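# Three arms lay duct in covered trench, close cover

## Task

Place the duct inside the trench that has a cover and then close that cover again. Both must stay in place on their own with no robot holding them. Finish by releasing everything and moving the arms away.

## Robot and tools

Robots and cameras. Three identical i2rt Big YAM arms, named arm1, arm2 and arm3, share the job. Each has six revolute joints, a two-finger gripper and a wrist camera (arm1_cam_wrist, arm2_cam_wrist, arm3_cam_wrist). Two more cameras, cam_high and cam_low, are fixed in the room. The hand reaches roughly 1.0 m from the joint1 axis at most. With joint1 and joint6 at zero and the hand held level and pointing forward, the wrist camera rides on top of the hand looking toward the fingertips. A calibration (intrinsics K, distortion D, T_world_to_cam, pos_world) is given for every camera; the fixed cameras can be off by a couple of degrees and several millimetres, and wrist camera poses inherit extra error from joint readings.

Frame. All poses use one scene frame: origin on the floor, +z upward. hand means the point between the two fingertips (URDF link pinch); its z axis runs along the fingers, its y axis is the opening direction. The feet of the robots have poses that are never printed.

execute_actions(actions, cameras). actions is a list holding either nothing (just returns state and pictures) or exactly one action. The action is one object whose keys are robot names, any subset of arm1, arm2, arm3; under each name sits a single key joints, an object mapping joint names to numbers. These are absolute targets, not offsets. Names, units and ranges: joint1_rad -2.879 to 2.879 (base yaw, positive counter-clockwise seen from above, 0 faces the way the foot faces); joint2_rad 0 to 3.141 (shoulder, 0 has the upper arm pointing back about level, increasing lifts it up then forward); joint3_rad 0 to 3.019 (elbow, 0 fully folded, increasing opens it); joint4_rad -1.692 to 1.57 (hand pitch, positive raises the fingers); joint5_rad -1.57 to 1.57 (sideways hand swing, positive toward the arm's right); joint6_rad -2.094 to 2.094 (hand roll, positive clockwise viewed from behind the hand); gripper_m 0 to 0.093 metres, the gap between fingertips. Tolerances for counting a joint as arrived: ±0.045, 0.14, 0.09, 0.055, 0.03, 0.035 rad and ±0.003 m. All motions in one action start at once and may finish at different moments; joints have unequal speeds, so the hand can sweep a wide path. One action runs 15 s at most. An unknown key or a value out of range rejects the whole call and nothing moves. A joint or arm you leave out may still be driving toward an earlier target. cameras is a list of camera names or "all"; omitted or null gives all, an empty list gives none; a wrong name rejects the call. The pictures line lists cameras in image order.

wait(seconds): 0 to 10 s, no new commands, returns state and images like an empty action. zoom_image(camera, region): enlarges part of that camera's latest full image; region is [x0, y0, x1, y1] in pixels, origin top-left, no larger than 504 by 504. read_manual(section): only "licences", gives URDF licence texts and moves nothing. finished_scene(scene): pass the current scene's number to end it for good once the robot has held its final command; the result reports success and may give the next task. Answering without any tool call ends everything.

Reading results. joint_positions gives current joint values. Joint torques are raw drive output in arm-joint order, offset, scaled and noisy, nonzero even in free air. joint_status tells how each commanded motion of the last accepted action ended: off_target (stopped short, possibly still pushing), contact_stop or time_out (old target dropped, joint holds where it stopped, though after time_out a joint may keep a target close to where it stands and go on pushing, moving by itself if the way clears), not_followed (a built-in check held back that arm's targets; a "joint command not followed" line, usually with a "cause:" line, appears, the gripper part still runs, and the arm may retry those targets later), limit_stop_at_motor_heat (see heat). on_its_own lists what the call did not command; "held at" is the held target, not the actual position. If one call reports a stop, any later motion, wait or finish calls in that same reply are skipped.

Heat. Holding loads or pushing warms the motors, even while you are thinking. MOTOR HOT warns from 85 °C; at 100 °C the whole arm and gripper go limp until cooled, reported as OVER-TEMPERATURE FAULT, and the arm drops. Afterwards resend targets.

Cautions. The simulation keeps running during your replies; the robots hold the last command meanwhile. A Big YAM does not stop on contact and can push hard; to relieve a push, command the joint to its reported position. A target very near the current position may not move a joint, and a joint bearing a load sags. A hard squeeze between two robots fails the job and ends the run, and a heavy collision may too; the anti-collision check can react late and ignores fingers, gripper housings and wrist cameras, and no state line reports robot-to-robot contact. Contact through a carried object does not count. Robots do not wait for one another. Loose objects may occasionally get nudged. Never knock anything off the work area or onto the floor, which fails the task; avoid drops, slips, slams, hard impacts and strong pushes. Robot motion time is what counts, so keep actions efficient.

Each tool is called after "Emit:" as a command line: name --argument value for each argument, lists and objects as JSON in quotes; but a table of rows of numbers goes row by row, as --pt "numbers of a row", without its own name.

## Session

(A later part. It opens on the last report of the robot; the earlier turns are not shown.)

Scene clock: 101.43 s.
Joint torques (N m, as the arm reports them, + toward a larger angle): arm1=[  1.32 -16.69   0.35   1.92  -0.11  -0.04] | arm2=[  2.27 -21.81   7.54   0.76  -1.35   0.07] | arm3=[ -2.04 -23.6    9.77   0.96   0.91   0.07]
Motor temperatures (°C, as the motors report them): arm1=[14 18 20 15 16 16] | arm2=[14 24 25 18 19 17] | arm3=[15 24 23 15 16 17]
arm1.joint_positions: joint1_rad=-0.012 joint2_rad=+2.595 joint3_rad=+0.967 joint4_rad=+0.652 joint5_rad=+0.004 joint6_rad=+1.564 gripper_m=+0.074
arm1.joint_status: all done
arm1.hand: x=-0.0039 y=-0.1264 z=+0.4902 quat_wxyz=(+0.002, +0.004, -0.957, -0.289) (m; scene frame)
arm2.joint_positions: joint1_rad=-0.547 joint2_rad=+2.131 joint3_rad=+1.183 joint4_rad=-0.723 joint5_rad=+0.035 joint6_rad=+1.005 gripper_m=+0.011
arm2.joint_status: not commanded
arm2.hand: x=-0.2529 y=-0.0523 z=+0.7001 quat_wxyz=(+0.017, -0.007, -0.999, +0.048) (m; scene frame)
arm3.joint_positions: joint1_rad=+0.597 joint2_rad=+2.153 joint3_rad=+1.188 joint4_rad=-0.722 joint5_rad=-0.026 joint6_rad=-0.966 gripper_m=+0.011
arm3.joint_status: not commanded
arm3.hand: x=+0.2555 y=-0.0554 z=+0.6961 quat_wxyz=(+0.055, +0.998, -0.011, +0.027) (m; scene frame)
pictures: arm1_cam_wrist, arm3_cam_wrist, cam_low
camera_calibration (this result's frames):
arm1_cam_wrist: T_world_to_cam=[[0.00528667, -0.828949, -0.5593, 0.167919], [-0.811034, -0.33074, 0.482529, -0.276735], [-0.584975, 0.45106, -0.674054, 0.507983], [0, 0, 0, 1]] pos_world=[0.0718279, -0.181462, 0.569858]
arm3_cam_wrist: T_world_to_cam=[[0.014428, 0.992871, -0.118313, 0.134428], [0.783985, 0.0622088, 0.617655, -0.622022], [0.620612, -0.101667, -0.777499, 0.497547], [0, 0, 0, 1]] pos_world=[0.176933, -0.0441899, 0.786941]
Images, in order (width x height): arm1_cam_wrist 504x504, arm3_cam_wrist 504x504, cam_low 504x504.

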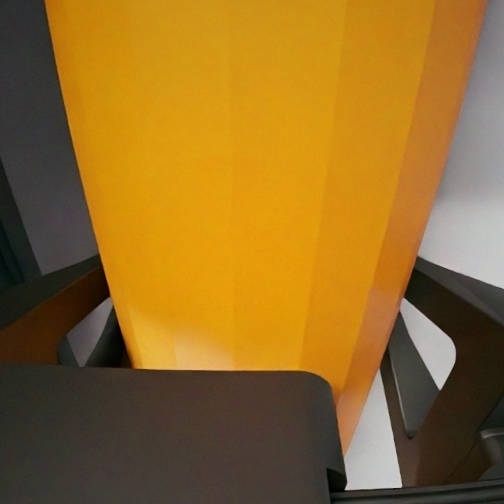

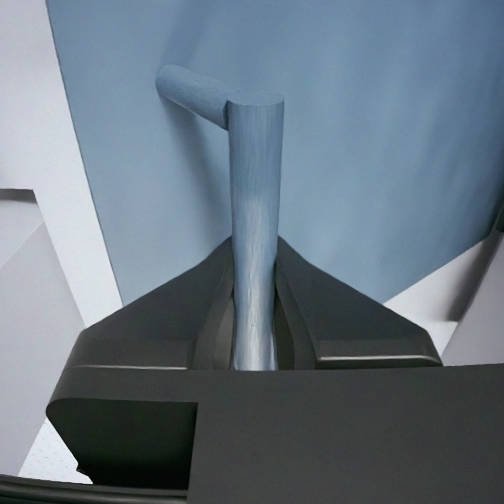

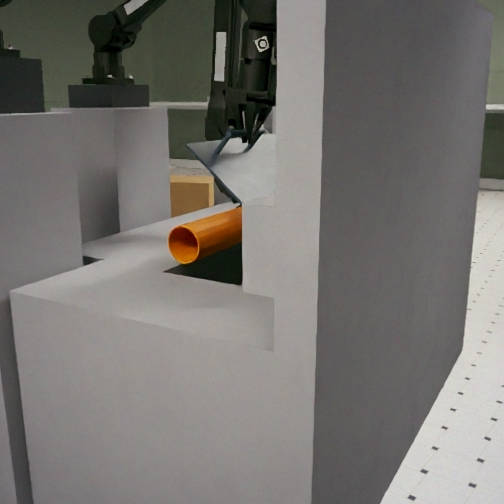

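Emit:
execute_actions --actions '[{"arm1":{"joints":{"joint2_rad":2.59,"joint3_rad":1.12,"joint4_rad":0.655}}}]' --cameras '["cam_low"]'

Emit:
execute_actions --actions '[{"arm1":{"joints":{"joint2_rad":2.70,"joint3_rad":1.285,"joint4_rad":0.43}}}]'

Scene clock: 115.00 s.
Joint torques (N m, as the arm reports them, + toward a larger angle): arm1=[  1.01 -18.51   1.56   1.44  -0.1   -0.02] | arm2=[  2.35 -21.9    7.54   0.78  -1.34   0.07] | arm3=[ -2.04 -23.6    9.77   0.97   0.91   0.07]
Motor temperatures (°C, as the motors report them): arm1=[14 20 19 15 16 16] | arm2=[14 25 26 18 20 17] | arm3=[15 25 23 15 16 17]
arm1.joint_positions: joint1_rad=-0.012 joint2_rad=+2.640 joint3_rad=+1.110 joint4_rad=+0.635 joint5_rad=+0.004 joint6_rad=+1.564 gripper_m=+0.074
arm1.joint_status: all done
arm1.hand: x=-0.0042 y=-0.0670 z=+0.4848 quat_wxyz=(+0.002, +0.003, -0.945, -0.327) (m; scene frame)
arm2.joint_positions: joint1_rad=-0.547 joint2_rad=+2.131 joint3_rad=+1.183 joint4_rad=-0.723 joint5_rad=+0.035 joint6_rad=+1.005 gripper_m=+0.011
arm2.joint_status: not commanded
arm2.hand: x=-0.2529 y=-0.0523 z=+0.7001 quat_wxyz=(+0.017, -0.007, -0.999, +0.048) (m; scene frame)
arm3.joint_positions: joint1_rad=+0.597 joint2_rad=+2.153 joint3_rad=+1.188 joint4_rad=-0.722 joint5_rad=-0.026 joint6_rad=-0.966 gripper_m=+0.011
arm3.joint_status: not commanded
arm3.hand: x=+0.2555 y=-0.0554 z=+0.6961 quat_wxyz=(+0.055, +0.998, -0.011, +0.027) (m; scene frame)
pictures: cam_low
Images, in order (width x height): cam_low 504x504.

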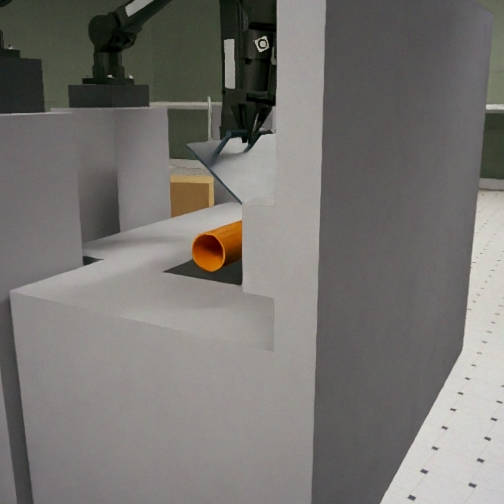

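Scene clock: 116.07 s.
Joint torques (N m, as the arm reports them, + toward a larger angle): arm1=[  0.61 -18.91   2.42   0.85  -0.1   -0.07] | arm2=[  2.28 -21.86   7.52   0.76  -1.34   0.07] | arm3=[ -2.04 -23.61   9.77   0.98   0.91   0.06]
Motor temperatures (°C, as the motors report them): arm1=[14 20 19 15 16 16] | arm2=[14 25 26 18 20 17] | arm3=[15 25 23 15 16 17]
arm1.joint_positions: joint1_rad=-0.013 joint2_rad=+2.749 joint3_rad=+1.265 joint4_rad=+0.420 joint5_rad=+0.004 joint6_rad=+1.565 gripper_m=+0.074
arm1.joint_status: all done
arm1.hand: x=-0.0045 y=-0.0735 z=+0.4224 quat_wxyz=(+0.002, +0.003, -0.969, -0.246) (m; scene frame)
arm2.joint_positions: joint1_rad=-0.547 joint2_rad=+2.131 joint3_rad=+1.183 joint4_rad=-0.723 joint5_rad=+0.035 joint6_rad=+1.005 gripper_m=+0.011
arm2.joint_status: not commanded
arm2.hand: x=-0.2529 y=-0.0523 z=+0.7001 quat_wxyz=(+0.017, -0.007, -0.999, +0.048) (m; scene frame)
arm3.joint_positions: joint1_rad=+0.597 joint2_rad=+2.153 joint3_rad=+1.188 joint4_rad=-0.722 joint5_rad=-0.026 joint6_rad=-0.966 gripper_m=+0.011
arm3.joint_status: not commanded
arm3.hand: x=+0.2555 y=-0.0554 z=+0.6961 quat_wxyz=(+0.055, +0.998, -0.011, +0.027) (m; scene frame)
pictures: arm1_cam_wrist, arm2_cam_wrist, arm3_cam_wrist, cam_high, cam_low
camera_calibration (this result's frames):
arm1_cam_wrist: T_world_to_cam=[[0.00430691, -0.874963, -0.484171, 0.13871], [-0.811091, -0.286255, 0.510088, -0.235377], [-0.584904, 0.39051, -0.710907, 0.449129], [0, 0, 0, 1]] pos_world=[0.0711875, -0.121401, 0.506511]
arm2_cam_wrist: T_world_to_cam=[[-0.00712265, -0.995865, 0.0905706, -0.118469], [-0.797685, 0.0602782, 0.600054, -0.613782], [-0.603032, -0.0679728, -0.794816, 0.525007], [0, 0, 0, 1]] pos_world=[-0.173852, -0.0452953, 0.796316]
arm3_cam_wrist: T_world_to_cam=[[0.014428, 0.992871, -0.118313, 0.134428], [0.783985, 0.0622088, 0.617655, -0.622022], [0.620612, -0.101667, -0.777499, 0.497547], [0, 0, 0, 1]] pos_world=[0.176933, -0.0441899, 0.786941]
Images, in order (width x height): arm1_cam_wrist 504x504, arm2_cam_wrist 504x504, arm3_cam_wrist 504x504, cam_high 504x504, cam_low 504x504.

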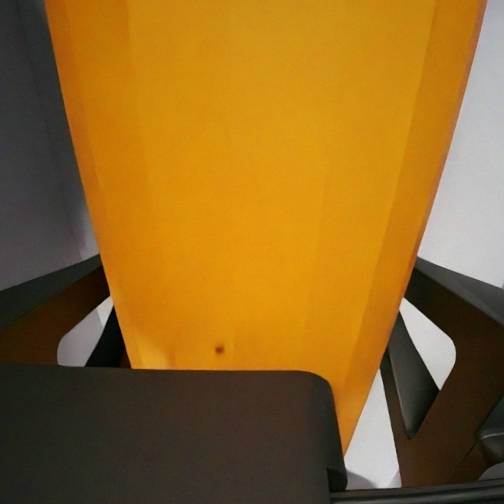

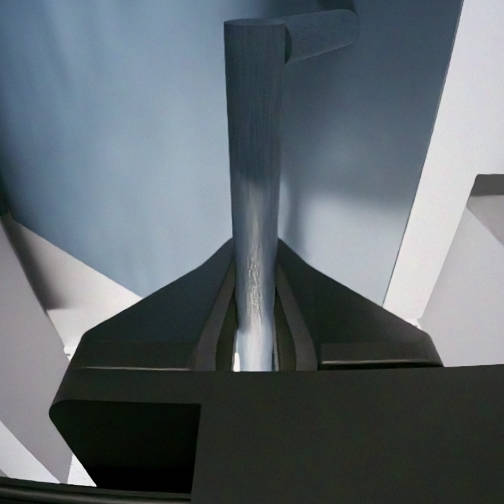

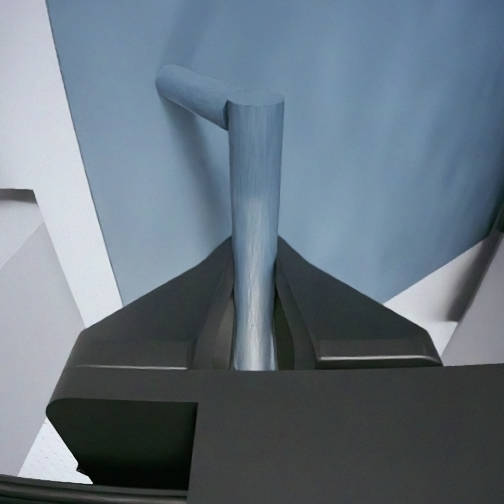

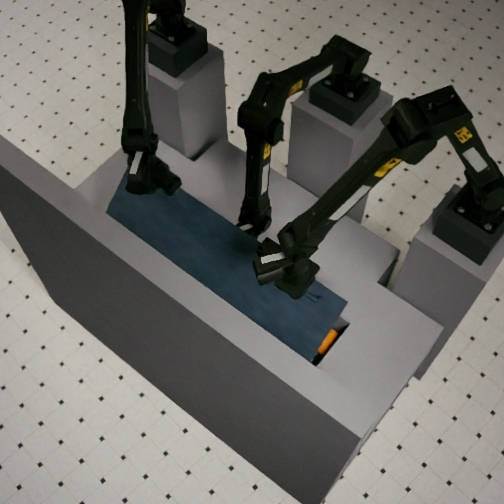

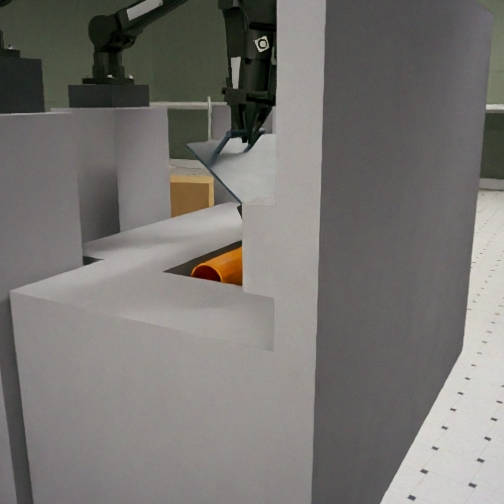

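Emit:
execute_actions --actions '[{"arm1":{"joints":{"joint2_rad":2.785,"joint3_rad":1.49,"joint4_rad":0.17}}}]' --cameras '["cam_low","cam_high","arm1_cam_wrist"]'

Scene clock: 118.63 s.
Joint torques (N m, as the arm reports them, + toward a larger angle): arm1=[  0.92 -20.29   3.88   0.45  -0.07  -0.03] | arm2=[  2.28 -21.87   7.54   0.77  -1.34   0.07] | arm3=[ -2.03 -23.61   9.78   0.98   0.91   0.07]
Motor temperatures (°C, as the motors report them): arm1=[14 20 19 15 16 16] | arm2=[14 25 26 18 20 17] | arm3=[15 25 23 15 16 17]
arm1.joint_positions: joint1_rad=-0.013 joint2_rad=+2.837 joint3_rad=+1.459 joint4_rad=+0.165 joint5_rad=+0.004 joint6_rad=+1.565 gripper_m=+0.074
arm1.joint_status: all done
arm1.hand: x=-0.0050 y=-0.0609 z=+0.3793 quat_wxyz=(+0.003, +0.004, -0.985, -0.174) (m; scene frame)
arm2.joint_positions: joint1_rad=-0.547 joint2_rad=+2.131 joint3_rad=+1.183 joint4_rad=-0.723 joint5_rad=+0.035 joint6_rad=+1.005 gripper_m=+0.011
arm2.joint_status: not commanded
arm2.hand: x=-0.2529 y=-0.0523 z=+0.7001 quat_wxyz=(+0.017, -0.007, -0.999, +0.048) (m; scene frame)
arm3.joint_positions: joint1_rad=+0.597 joint2_rad=+2.153 joint3_rad=+1.188 joint4_rad=-0.722 joint5_rad=-0.026 joint6_rad=-0.966 gripper_m=+0.011
arm3.joint_status: not commanded
arm3.hand: x=+0.2555 y=-0.0554 z=+0.6961 quat_wxyz=(+0.055, +0.998, -0.011, +0.027) (m; scene frame)
pictures: arm1_cam_wrist, cam_high, cam_low
camera_calibration (this result's frames):
arm1_cam_wrist: T_world_to_cam=[[0.00577215, -0.936922, -0.349491, 0.0739316], [-0.81105, -0.208827, 0.546433, -0.219236], [-0.584948, 0.2803, -0.761096, 0.425664], [0, 0, 0, 1]] pos_world=[0.0707537, -0.0958281, 0.469607]
Images, in order (width x height): arm1_cam_wrist 504x504, cam_high 504x504, cam_low 504x504.

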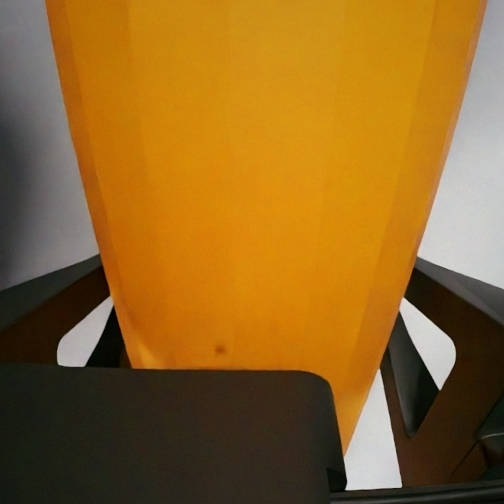

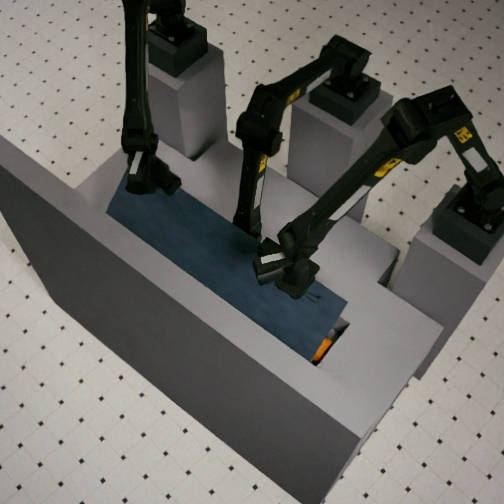

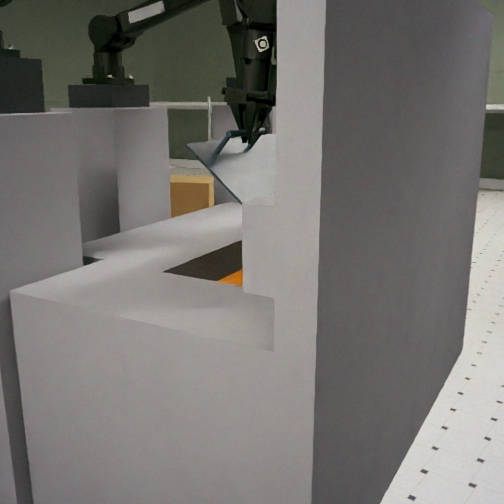

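Emit:
execute_actions --actions '[{"arm1":{"joints":{"joint2_rad":2.86,"joint3_rad":1.595,"joint4_rad":0.065}}}]' --cameras '["cam_high","arm1_cam_wrist"]'

Scene clock: 122.07 s.
Joint torques (N m, as the arm reports them, + toward a larger angle): arm1=[  0.56 -18.4    5.11   0.4   -0.07  -0.05] | arm2=[  2.31 -21.92   7.53   0.77  -1.34   0.07] | arm3=[ -2.05 -23.59   9.78   0.97   0.91   0.07]
Motor temperatures (°C, as the motors report them): arm1=[14 21 20 15 16 16] | arm2=[14 25 26 18 20 17] | arm3=[15 25 23 15 17 17]
arm1.joint_positions: joint1_rad=-0.013 joint2_rad=+2.870 joint3_rad=+1.552 joint4_rad=+0.060 joint5_rad=+0.003 joint6_rad=+1.567 gripper_m=+0.074
arm1.joint_status: all done
arm1.hand: x=-0.0052 y=-0.0482 z=+0.3679 quat_wxyz=(+0.003, +0.003, -0.989, -0.151) (m; scene frame)
arm2.joint_positions: joint1_rad=-0.547 joint2_rad=+2.131 joint3_rad=+1.183 joint4_rad=-0.723 joint5_rad=+0.035 joint6_rad=+1.005 gripper_m=+0.011
arm2.joint_status: not commanded
arm2.hand: x=-0.2529 y=-0.0523 z=+0.7001 quat_wxyz=(+0.017, -0.007, -0.999, +0.048) (m; scene frame)
arm3.joint_positions: joint1_rad=+0.597 joint2_rad=+2.153 joint3_rad=+1.188 joint4_rad=-0.722 joint5_rad=-0.026 joint6_rad=-0.966 gripper_m=+0.011
arm3.joint_status: not commanded
arm3.hand: x=+0.2555 y=-0.0554 z=+0.6961 quat_wxyz=(+0.055, +0.998, -0.011, +0.027) (m; scene frame)
pictures: arm1_cam_wrist, cam_high
camera_calibration (this result's frames):
arm1_cam_wrist: T_world_to_cam=[[0.00393632, -0.952062, -0.305879, 0.0651082], [-0.810859, -0.182051, 0.556206, -0.212848], [-0.585228, 0.245836, -0.772705, 0.415928], [0, 0, 0, 1]] pos_world=[0.0705668, -0.0790121, 0.459692]
Images, in order (width x height): arm1_cam_wrist 504x504, cam_high 504x504.

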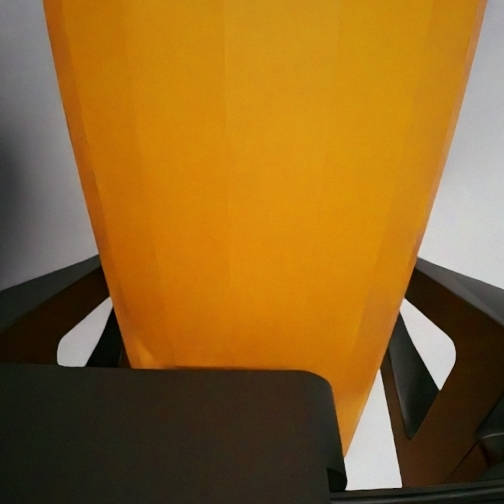

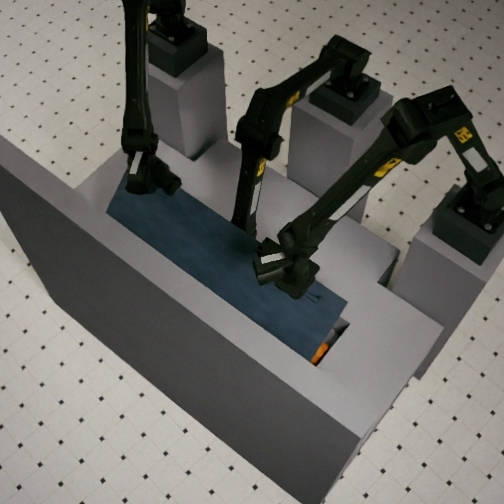

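Emit:
execute_actions --actions '[{"arm1":{"joints":{"joint3_rad":1.56,"gripper_m":0.093}}}]' --cameras '["cam_high","arm1_cam_wrist"]'

Emit:
execute_actions --actions '[{"arm1":{"joints":{"joint2_rad":2.71,"joint3_rad":1.27,"joint4_rad":0.33}}}]' --cameras '["arm1_cam_wrist"]'

Emit:
execute_actions --actions '[{"arm1":{"joints":{"joint2_rad":2.55,"joint3_rad":0.97,"joint4_rad":0.6}}}]' --cameras '["arm1_cam_wrist"]'

Emit:
execute_actions --actions '[{"arm1":{"joints":{"joint2_rad":2.3,"joint3_rad":0.7,"joint4_rad":0.1}}}]' --cameras '["cam_low"]'

Emit:
execute_actions --actions '[{"arm3":{"joints":{"joint1_rad":0.68,"joint2_rad":2.168,"joint3_rad":0.99,"joint4_rad":-0.40,"joint6_rad":-0.89}},"arm2":{"joints":{"joint1_rad":-0.63,"joint2_rad":2.16,"joint3_rad":0.99,"joint4_rad":-0.40,"joint6_rad":0.92}},"arm1":{"joints":{"joint2_rad":1.0,"joint3_rad":0.5,"joint4_rad":-1.1}}}]' --cameras '["cam_low"]'

Emit:
execute_actions --actions '[{"arm3":{"joints":{"joint1_rad":0.735,"joint2_rad":2.36,"joint3_rad":0.975,"joint4_rad":-0.17,"joint6_rad":-0.83}},"arm2":{"joints":{"joint1_rad":-0.688,"joint2_rad":2.35,"joint3_rad":0.97,"joint4_rad":-0.18,"joint6_rad":0.86}}}]' --cameras '[]'

Emit:
execute_actions --actions '[{"arm3":{"joints":{"joint1_rad":0.763,"joint2_rad":2.585,"joint3_rad":1.046,"joint4_rad":0,"joint6_rad":-0.8}},"arm2":{"joints":{"joint1_rad":-0.716,"joint2_rad":2.57,"joint3_rad":1.032,"joint4_rad":-0.01,"joint6_rad":0.835}}}]' --cameras '["cam_low"]'

Scene clock: 130.67 s.
Joint torques (N m, as the arm reports them, + toward a larger angle): arm1=[  0.86 -18.     2.6    0.45  -0.08  -0.06] | arm2=[  2.31 -21.87   7.54   0.77  -1.34   0.06] | arm3=[ -2.05 -23.57   9.78   0.97   0.91   0.07]
Motor temperatures (°C, as the motors report them): arm1=[14 21 20 15 16 16] | arm2=[14 26 26 18 21 17] | arm3=[15 26 23 15 17 17]
arm1.joint_positions: joint1_rad=-0.013 joint2_rad=+2.870 joint3_rad=+1.551 joint4_rad=+0.060 joint5_rad=+0.003 joint6_rad=+1.567 gripper_m=+0.093
arm1.joint_status: all done
arm1.hand: x=-0.0052 y=-0.0484 z=+0.3679 quat_wxyz=(+0.003, +0.003, -0.989, -0.151) (m; scene frame)
arm2.joint_positions: joint1_rad=-0.547 joint2_rad=+2.131 joint3_rad=+1.183 joint4_rad=-0.723 joint5_rad=+0.035 joint6_rad=+1.005 gripper_m=+0.011
arm2.joint_status: not commanded
arm2.hand: x=-0.2529 y=-0.0523 z=+0.7001 quat_wxyz=(+0.017, -0.007, -0.999, +0.048) (m; scene frame)
arm3.joint_positions: joint1_rad=+0.597 joint2_rad=+2.153 joint3_rad=+1.188 joint4_rad=-0.722 joint5_rad=-0.026 joint6_rad=-0.966 gripper_m=+0.011
arm3.joint_status: not commanded
arm3.hand: x=+0.2555 y=-0.0554 z=+0.6961 quat_wxyz=(+0.055, +0.998, -0.011, +0.027) (m; scene frame)
pictures: arm1_cam_wrist, cam_high
camera_calibration (this result's frames):
arm1_cam_wrist: T_world_to_cam=[[0.00393341, -0.952062, -0.30588, 0.0649634], [-0.810636, -0.182143, 0.556501, -0.213019], [-0.585537, 0.245769, -0.772492, 0.415815], [0, 0, 0, 1]] pos_world=[0.0705383, -0.079145, 0.45963]
Images, in order (width x height): arm1_cam_wrist 504x504, cam_high 504x504.

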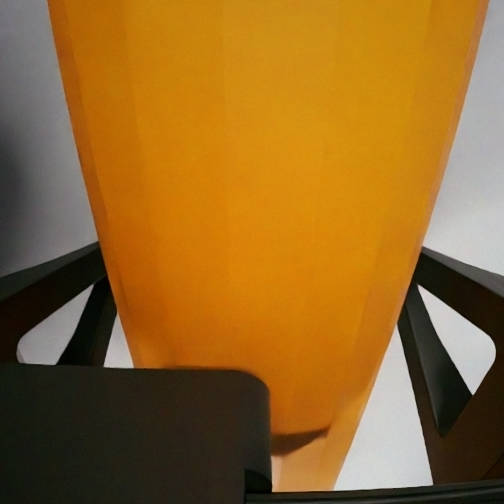

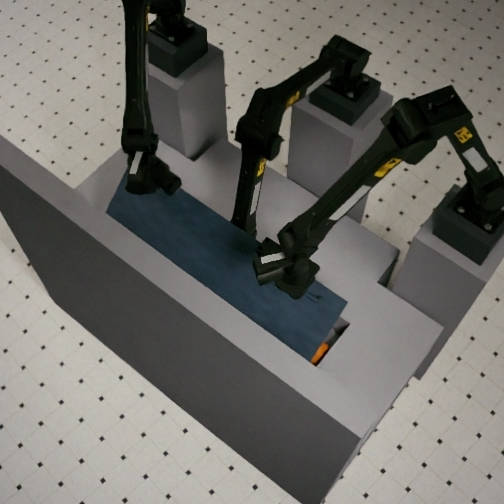

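Scene clock: 131.73 s.
Joint torques (N m, as the arm reports them, + toward a larger angle): arm1=[  1.16 -15.93   1.05   0.87  -0.06  -0.08] | arm2=[  2.38 -21.9    7.53   0.76  -1.34   0.06] | arm3=[ -2.04 -23.62   9.78   0.97   0.91   0.07]
Motor temperatures (°C, as the motors report them): arm1=[14 21 20 15 16 16] | arm2=[14 26 26 18 21 17] | arm3=[15 26 23 15 17 17]
arm1.joint_positions: joint1_rad=-0.013 joint2_rad=+2.716 joint3_rad=+1.274 joint4_rad=+0.316 joint5_rad=+0.003 joint6_rad=+1.568 gripper_m=+0.093
arm1.joint_status: all done
arm1.hand: x=-0.0046 y=-0.0742 z=+0.4293 quat_wxyz=(+0.003, +0.002, -0.976, -0.216) (m; scene frame)
arm2.joint_positions: joint1_rad=-0.547 joint2_rad=+2.131 joint3_rad=+1.183 joint4_rad=-0.723 joint5_rad=+0.035 joint6_rad=+1.005 gripper_m=+0.011
arm2.joint_status: not commanded
arm2.hand: x=-0.2529 y=-0.0523 z=+0.7001 quat_wxyz=(+0.017, -0.007, -0.999, +0.048) (m; scene frame)
arm3.joint_positions: joint1_rad=+0.597 joint2_rad=+2.153 joint3_rad=+1.188 joint4_rad=-0.722 joint5_rad=-0.026 joint6_rad=-0.966 gripper_m=+0.011
arm3.joint_status: not commanded
arm3.hand: x=+0.2555 y=-0.0554 z=+0.6961 quat_wxyz=(+0.055, +0.998, -0.011, +0.027) (m; scene frame)
pictures: arm1_cam_wrist
camera_calibration (this result's frames):
arm1_cam_wrist: T_world_to_cam=[[0.00186601, -0.903535, -0.42851, 0.115424], [-0.810634, -0.252282, 0.528419, -0.244538], [-0.58555, 0.346379, -0.732907, 0.460494], [0, 0, 0, 1]] pos_world=[0.0711962, -0.116908, 0.516178]
Images, in order (width x height): arm1_cam_wrist 504x504.

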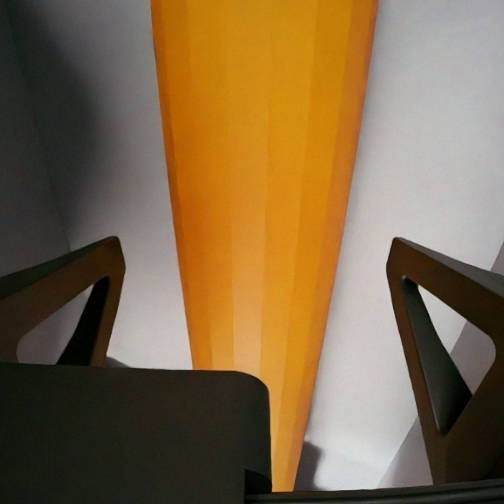

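Scene clock: 132.87 s.
Joint torques (N m, as the arm reports them, + toward a larger angle): arm1=[  0.42 -14.03   0.56   1.25  -0.11  -0.05] | arm2=[  2.33 -21.82   7.54   0.77  -1.34   0.07] | arm3=[ -2.02 -23.62   9.78   0.98   0.91   0.07]
Motor temperatures (°C, as the motors report them): arm1=[14 21 20 15 16 16] | arm2=[14 26 26 18 21 17] | arm3=[15 26 23 15 17 17]
arm1.joint_positions: joint1_rad=-0.013 joint2_rad=+2.555 joint3_rad=+0.969 joint4_rad=+0.581 joint5_rad=+0.003 joint6_rad=+1.568 gripper_m=+0.093
arm1.joint_status: all done
arm1.hand: x=-0.0038 y=-0.1219 z=+0.4997 quat_wxyz=(+0.003, +0.001, -0.961, -0.275) (m; scene frame)
arm2.joint_positions: joint1_rad=-0.547 joint2_rad=+2.131 joint3_rad=+1.183 joint4_rad=-0.723 joint5_rad=+0.035 joint6_rad=+1.005 gripper_m=+0.011
arm2.joint_status: not commanded
arm2.hand: x=-0.2529 y=-0.0523 z=+0.7001 quat_wxyz=(+0.017, -0.007, -0.999, +0.048) (m; scene frame)
arm3.joint_positions: joint1_rad=+0.597 joint2_rad=+2.153 joint3_rad=+1.188 joint4_rad=-0.722 joint5_rad=-0.026 joint6_rad=-0.966 gripper_m=+0.011
arm3.joint_status: not commanded
arm3.hand: x=+0.2555 y=-0.0554 z=+0.6961 quat_wxyz=(+0.055, +0.998, -0.011, +0.027) (m; scene frame)
pictures: arm1_cam_wrist
camera_calibration (this result's frames):
arm1_cam_wrist: T_world_to_cam=[[0.000667029, -0.844636, -0.53534, 0.163053], [-0.810715, -0.313867, 0.494195, -0.28351], [-0.585441, 0.433678, -0.684969, 0.515782], [0, 0, 0, 1]] pos_world=[0.0720049, -0.174947, 0.580692]
Images, in order (width x height): arm1_cam_wrist 504x504.

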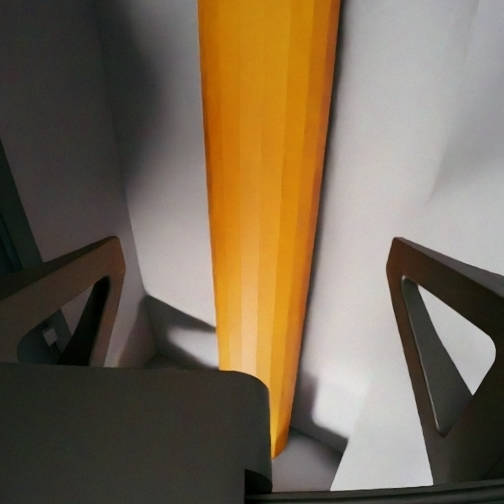

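Scene clock: 134.07 s.
Joint torques (N m, as the arm reports them, + toward a larger angle): arm1=[  0.87 -11.14  -0.46  -0.39  -0.07  -0.03] | arm2=[  2.38 -21.85   7.53   0.77  -1.34   0.06] | arm3=[ -2.03 -23.63   9.78   0.97   0.91   0.07]
Motor temperatures (°C, as the motors report them): arm1=[14 21 20 15 16 16] | arm2=[14 26 26 18 21 17] | arm3=[15 26 23 15 17 17]
arm1.joint_positions: joint1_rad=-0.013 joint2_rad=+2.306 joint3_rad=+0.702 joint4_rad=+0.110 joint5_rad=+0.003 joint6_rad=+1.568 gripper_m=+0.093
arm1.joint_status: all done
arm1.hand: x=-0.0027 y=-0.2903 z=+0.5462 quat_wxyz=(+0.003, +0.003, -0.999, -0.034) (m; scene frame)
arm2.joint_positions: joint1_rad=-0.547 joint2_rad=+2.131 joint3_rad=+1.183 joint4_rad=-0.723 joint5_rad=+0.035 joint6_rad=+1.005 gripper_m=+0.011
arm2.joint_status: not commanded
arm2.hand: x=-0.2529 y=-0.0523 z=+0.7001 quat_wxyz=(+0.017, -0.007, -0.999, +0.048) (m; scene frame)
arm3.joint_positions: joint1_rad=+0.597 joint2_rad=+2.153 joint3_rad=+1.188 joint4_rad=-0.722 joint5_rad=-0.026 joint6_rad=-0.966 gripper_m=+0.011
arm3.joint_status: not commanded
arm3.hand: x=+0.2555 y=-0.0554 z=+0.6961 quat_wxyz=(+0.055, +0.998, -0.011, +0.027) (m; scene frame)
pictures: cam_low
Images, in order (width x height): cam_low 504x504.

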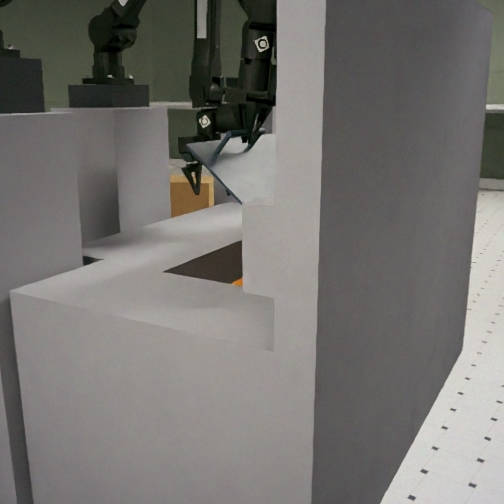

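Scene clock: 135.70 s.
Joint torques (N m, as the arm reports them, + toward a larger angle): arm1=[ 0.62 -2.71  6.75 -0.57 -0.1  -0.02] | arm2=[  0.39 -19.25   2.29  -0.07  -0.18   0.05] | arm3=[  0.56 -20.11   2.71  -0.25   0.01   0.04]
Motor temperatures (°C, as the motors report them): arm1=[14 21 20 15 16 16] | arm2=[14 26 26 18 20 17] | arm3=[15 26 23 15 17 17]
arm1.joint_positions: joint1_rad=-0.013 joint2_rad=+1.003 joint3_rad=+0.493 joint4_rad=-1.090 joint5_rad=+0.003 joint6_rad=+1.568 gripper_m=+0.093
arm1.joint_status: all done
arm1.hand: x=+0.0007 y=-0.4179 z=+0.8628 quat_wxyz=(+0.003, +0.003, -1.000, +0.019) (m; scene frame)
arm2.joint_positions: joint1_rad=-0.631 joint2_rad=+2.194 joint3_rad=+0.998 joint4_rad=-0.396 joint5_rad=+0.004 joint6_rad=+0.916 gripper_m=+0.011
arm2.joint_status: all done
arm2.hand: x=-0.2539 y=-0.1094 z=+0.6363 quat_wxyz=(+0.009, -0.005, -1.000, +0.007) (m; scene frame)
arm3.joint_positions: joint1_rad=+0.678 joint2_rad=+2.217 joint3_rad=+1.002 joint4_rad=-0.383 joint5_rad=-0.001 joint6_rad=-0.882 gripper_m=+0.011
arm3.joint_status: all done
arm3.hand: x=+0.2565 y=-0.1117 z=+0.6328 quat_wxyz=(+0.011, +1.000, -0.011, +0.013) (m; scene frame)
pictures: cam_low
Images, in order (width x height): cam_low 504x504.

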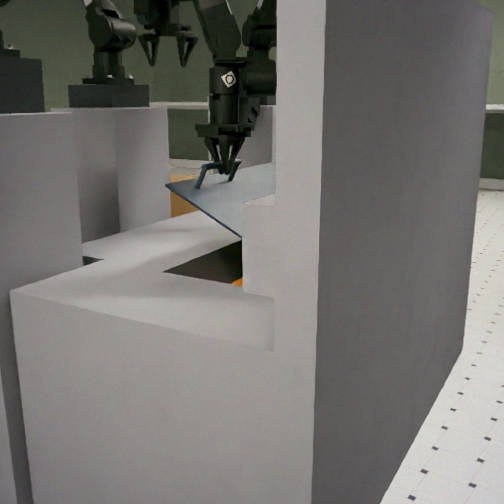

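Scene clock: 136.70 s.
Joint torques (N m, as the arm reports them, + toward a larger angle): arm1=[ 0.96 -2.8   6.78 -0.59 -0.08 -0.04] | arm2=[  0.75 -18.18   1.13  -0.09  -0.13   0.04] | arm3=[  0.37 -18.42   1.7    0.08   0.05   0.06]
Motor temperatures (°C, as the motors report them): arm1=[14 21 20 15 16 16] | arm2=[14 26 25 18 20 17] | arm3=[15 26 23 15 17 17]
arm1.joint_positions: joint1_rad=-0.013 joint2_rad=+1.003 joint3_rad=+0.493 joint4_rad=-1.090 joint5_rad=+0.003 joint6_rad=+1.568 gripper_m=+0.093
arm1.joint_status: not commanded
arm1.hand: x=+0.0007 y=-0.4179 z=+0.8628 quat_wxyz=(+0.003, +0.003, -1.000, +0.019) (m; scene frame)
arm2.joint_positions: joint1_rad=-0.692 joint2_rad=+2.376 joint3_rad=+0.971 joint4_rad=-0.175 joint5_rad=+0.003 joint6_rad=+0.856 gripper_m=+0.011
arm2.joint_status: all done
arm2.hand: x=-0.2542 y=-0.1477 z=+0.5603 quat_wxyz=(+0.006, -0.006, -1.000, +0.001) (m; scene frame)
arm3.joint_positions: joint1_rad=+0.737 joint2_rad=+2.398 joint3_rad=+0.977 joint4_rad=-0.162 joint5_rad=-0.002 joint6_rad=-0.824 gripper_m=+0.011
arm3.joint_status: all done
arm3.hand: x=+0.2573 y=-0.1498 z=+0.5583 quat_wxyz=(+0.005, +1.000, -0.011, +0.008) (m; scene frame)
pictures: none
No camera images: the call's "cameras" was empty. Leave "cameras" out to get every camera's image.

Scene clock: 137.57 s.
Joint torques (N m, as the arm reports them, + toward a larger angle): arm1=[ 0.44 -2.61  6.83 -0.51 -0.07 -0.02] | arm2=[  0.61 -16.74   0.33   0.45  -0.29   0.08] | arm3=[  0.22 -16.81   1.06   0.72   0.14   0.06]
Motor temperatures (°C, as the motors report them): arm1=[14 21 20 15 16 16] | arm2=[14 26 25 18 20 17] | arm3=[15 26 23 15 16 17]
arm1.joint_positions: joint1_rad=-0.013 joint2_rad=+1.003 joint3_rad=+0.493 joint4_rad=-1.090 joint5_rad=+0.003 joint6_rad=+1.568 gripper_m=+0.093
arm1.joint_status: not commanded
arm1.hand: x=+0.0007 y=-0.4179 z=+0.8628 quat_wxyz=(+0.003, +0.003, -1.000, +0.019) (m; scene frame)
arm2.joint_positions: joint1_rad=-0.721 joint2_rad=+2.576 joint3_rad=+1.031 joint4_rad=-0.018 joint5_rad=+0.007 joint6_rad=+0.828 gripper_m=+0.011
arm2.joint_status: all done
arm2.hand: x=-0.2546 y=-0.1651 z=+0.4873 quat_wxyz=(-0.001, -0.006, -1.000, -0.004) (m; scene frame)
arm3.joint_positions: joint1_rad=+0.766 joint2_rad=+2.598 joint3_rad=+1.042 joint4_rad=-0.008 joint5_rad=-0.005 joint6_rad=-0.794 gripper_m=+0.011
arm3.joint_status: all done
arm3.hand: x=+0.2576 y=-0.1670 z=+0.4851 quat_wxyz=(-0.001, +1.000, -0.012, +0.001) (m; scene frame)
pictures: cam_low
Images, in order (width x height): cam_low 504x504.

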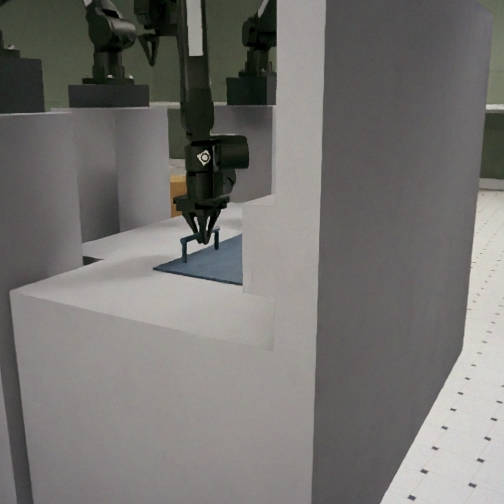

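Emit:
execute_actions --actions '[{"arm3":{"joints":{"gripper_m":0.05}},"arm2":{"joints":{"gripper_m":0.05}}}]' --cameras '[]'

Emit:
execute_actions --actions '[{"arm3":{"joints":{"joint1_rad":0.5,"joint2_rad":1.5,"joint3_rad":0.8,"joint4_rad":-0.85}},"arm2":{"joints":{"joint1_rad":-0.5,"joint2_rad":1.5,"joint3_rad":0.8,"joint4_rad":-0.85}}}]' --cameras '["cam_low","cam_high"]'

Emit:
finished_scene --scene 1

Scene clock: 141.70 s.
Joint torques (N m, as the arm reports them, + toward a larger angle): arm1=[ 1.12 -2.72  6.72 -0.54 -0.07 -0.05] | arm2=[  0.69 -16.79   0.29   0.43  -0.12   0.08] | arm3=[  0.42 -16.74   1.02   0.72   0.07   0.06]
Motor temperatures (°C, as the motors report them): arm1=[14 20 21 15 16 16] | arm2=[14 25 24 18 20 17] | arm3=[15 25 22 15 16 17]
arm1.joint_positions: joint1_rad=-0.013 joint2_rad=+1.003 joint3_rad=+0.493 joint4_rad=-1.090 joint5_rad=+0.003 joint6_rad=+1.568 gripper_m=+0.093
arm1.joint_status: not commanded
arm1.hand: x=+0.0007 y=-0.4179 z=+0.8628 quat_wxyz=(+0.003, +0.003, -1.000, +0.019) (m; scene frame)
arm2.joint_positions: joint1_rad=-0.721 joint2_rad=+2.576 joint3_rad=+1.032 joint4_rad=-0.018 joint5_rad=+0.003 joint6_rad=+0.828 gripper_m=+0.050
arm2.joint_status: all done
arm2.hand: x=-0.2549 y=-0.1645 z=+0.4873 quat_wxyz=(+0.000, -0.006, -1.000, -0.005) (m; scene frame)
arm3.joint_positions: joint1_rad=+0.766 joint2_rad=+2.598 joint3_rad=+1.042 joint4_rad=-0.008 joint5_rad=-0.002 joint6_rad=-0.794 gripper_m=+0.050
arm3.joint_status: all done
arm3.hand: x=+0.2578 y=-0.1666 z=+0.4851 quat_wxyz=(-0.002, +1.000, -0.012, +0.002) (m; scene frame)
pictures: none
No camera images: the call's "cameras" was empty. Leave "cameras" out to get every camera's image.

Scene clock: 143.33 s.
Joint torques (N m, as the arm reports them, + toward a larger angle): arm1=[ 1.08 -2.32  6.76 -0.57 -0.07 -0.06] | arm2=[ -0.67 -10.52   6.2   -0.23  -0.02   0.08] | arm3=[  1.58 -11.45   8.3    0.05  -0.03   0.06]
Motor temperatures (°C, as the motors report them): arm1=[14 20 21 15 16 16] | arm2=[14 25 24 18 20 17] | arm3=[15 25 22 15 16 17]
arm1.joint_positions: joint1_rad=-0.013 joint2_rad=+1.003 joint3_rad=+0.493 joint4_rad=-1.090 joint5_rad=+0.003 joint6_rad=+1.568 gripper_m=+0.093
arm1.joint_status: not commanded
arm1.hand: x=+0.0007 y=-0.4179 z=+0.8628 quat_wxyz=(+0.003, +0.003, -1.000, +0.019) (m; scene frame)
arm2.joint_positions: joint1_rad=-0.489 joint2_rad=+1.499 joint3_rad=+0.797 joint4_rad=-0.837 joint5_rad=+0.000 joint6_rad=+0.828 gripper_m=+0.050
arm2.joint_status: all done
arm2.hand: x=-0.3385 y=-0.1370 z=+0.8604 quat_wxyz=(-0.005, +0.109, -0.994, -0.016) (m; scene frame)
arm3.joint_positions: joint1_rad=+0.488 joint2_rad=+1.516 joint3_rad=+0.793 joint4_rad=-0.841 joint5_rad=+0.000 joint6_rad=-0.794 gripper_m=+0.050
arm3.joint_status: all done
arm3.hand: x=+0.3567 y=-0.1324 z=+0.8598 quat_wxyz=(-0.004, +0.989, -0.150, +0.003) (m; scene frame)
pictures: cam_high, cam_low
Images, in order (width x height): cam_high 504x504, cam_low 504x504.

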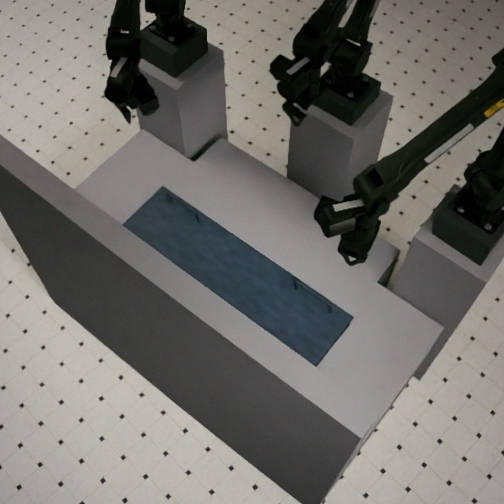

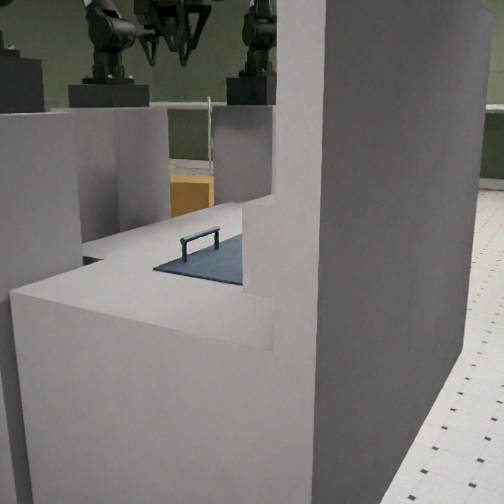

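The scene is finished: the task was done.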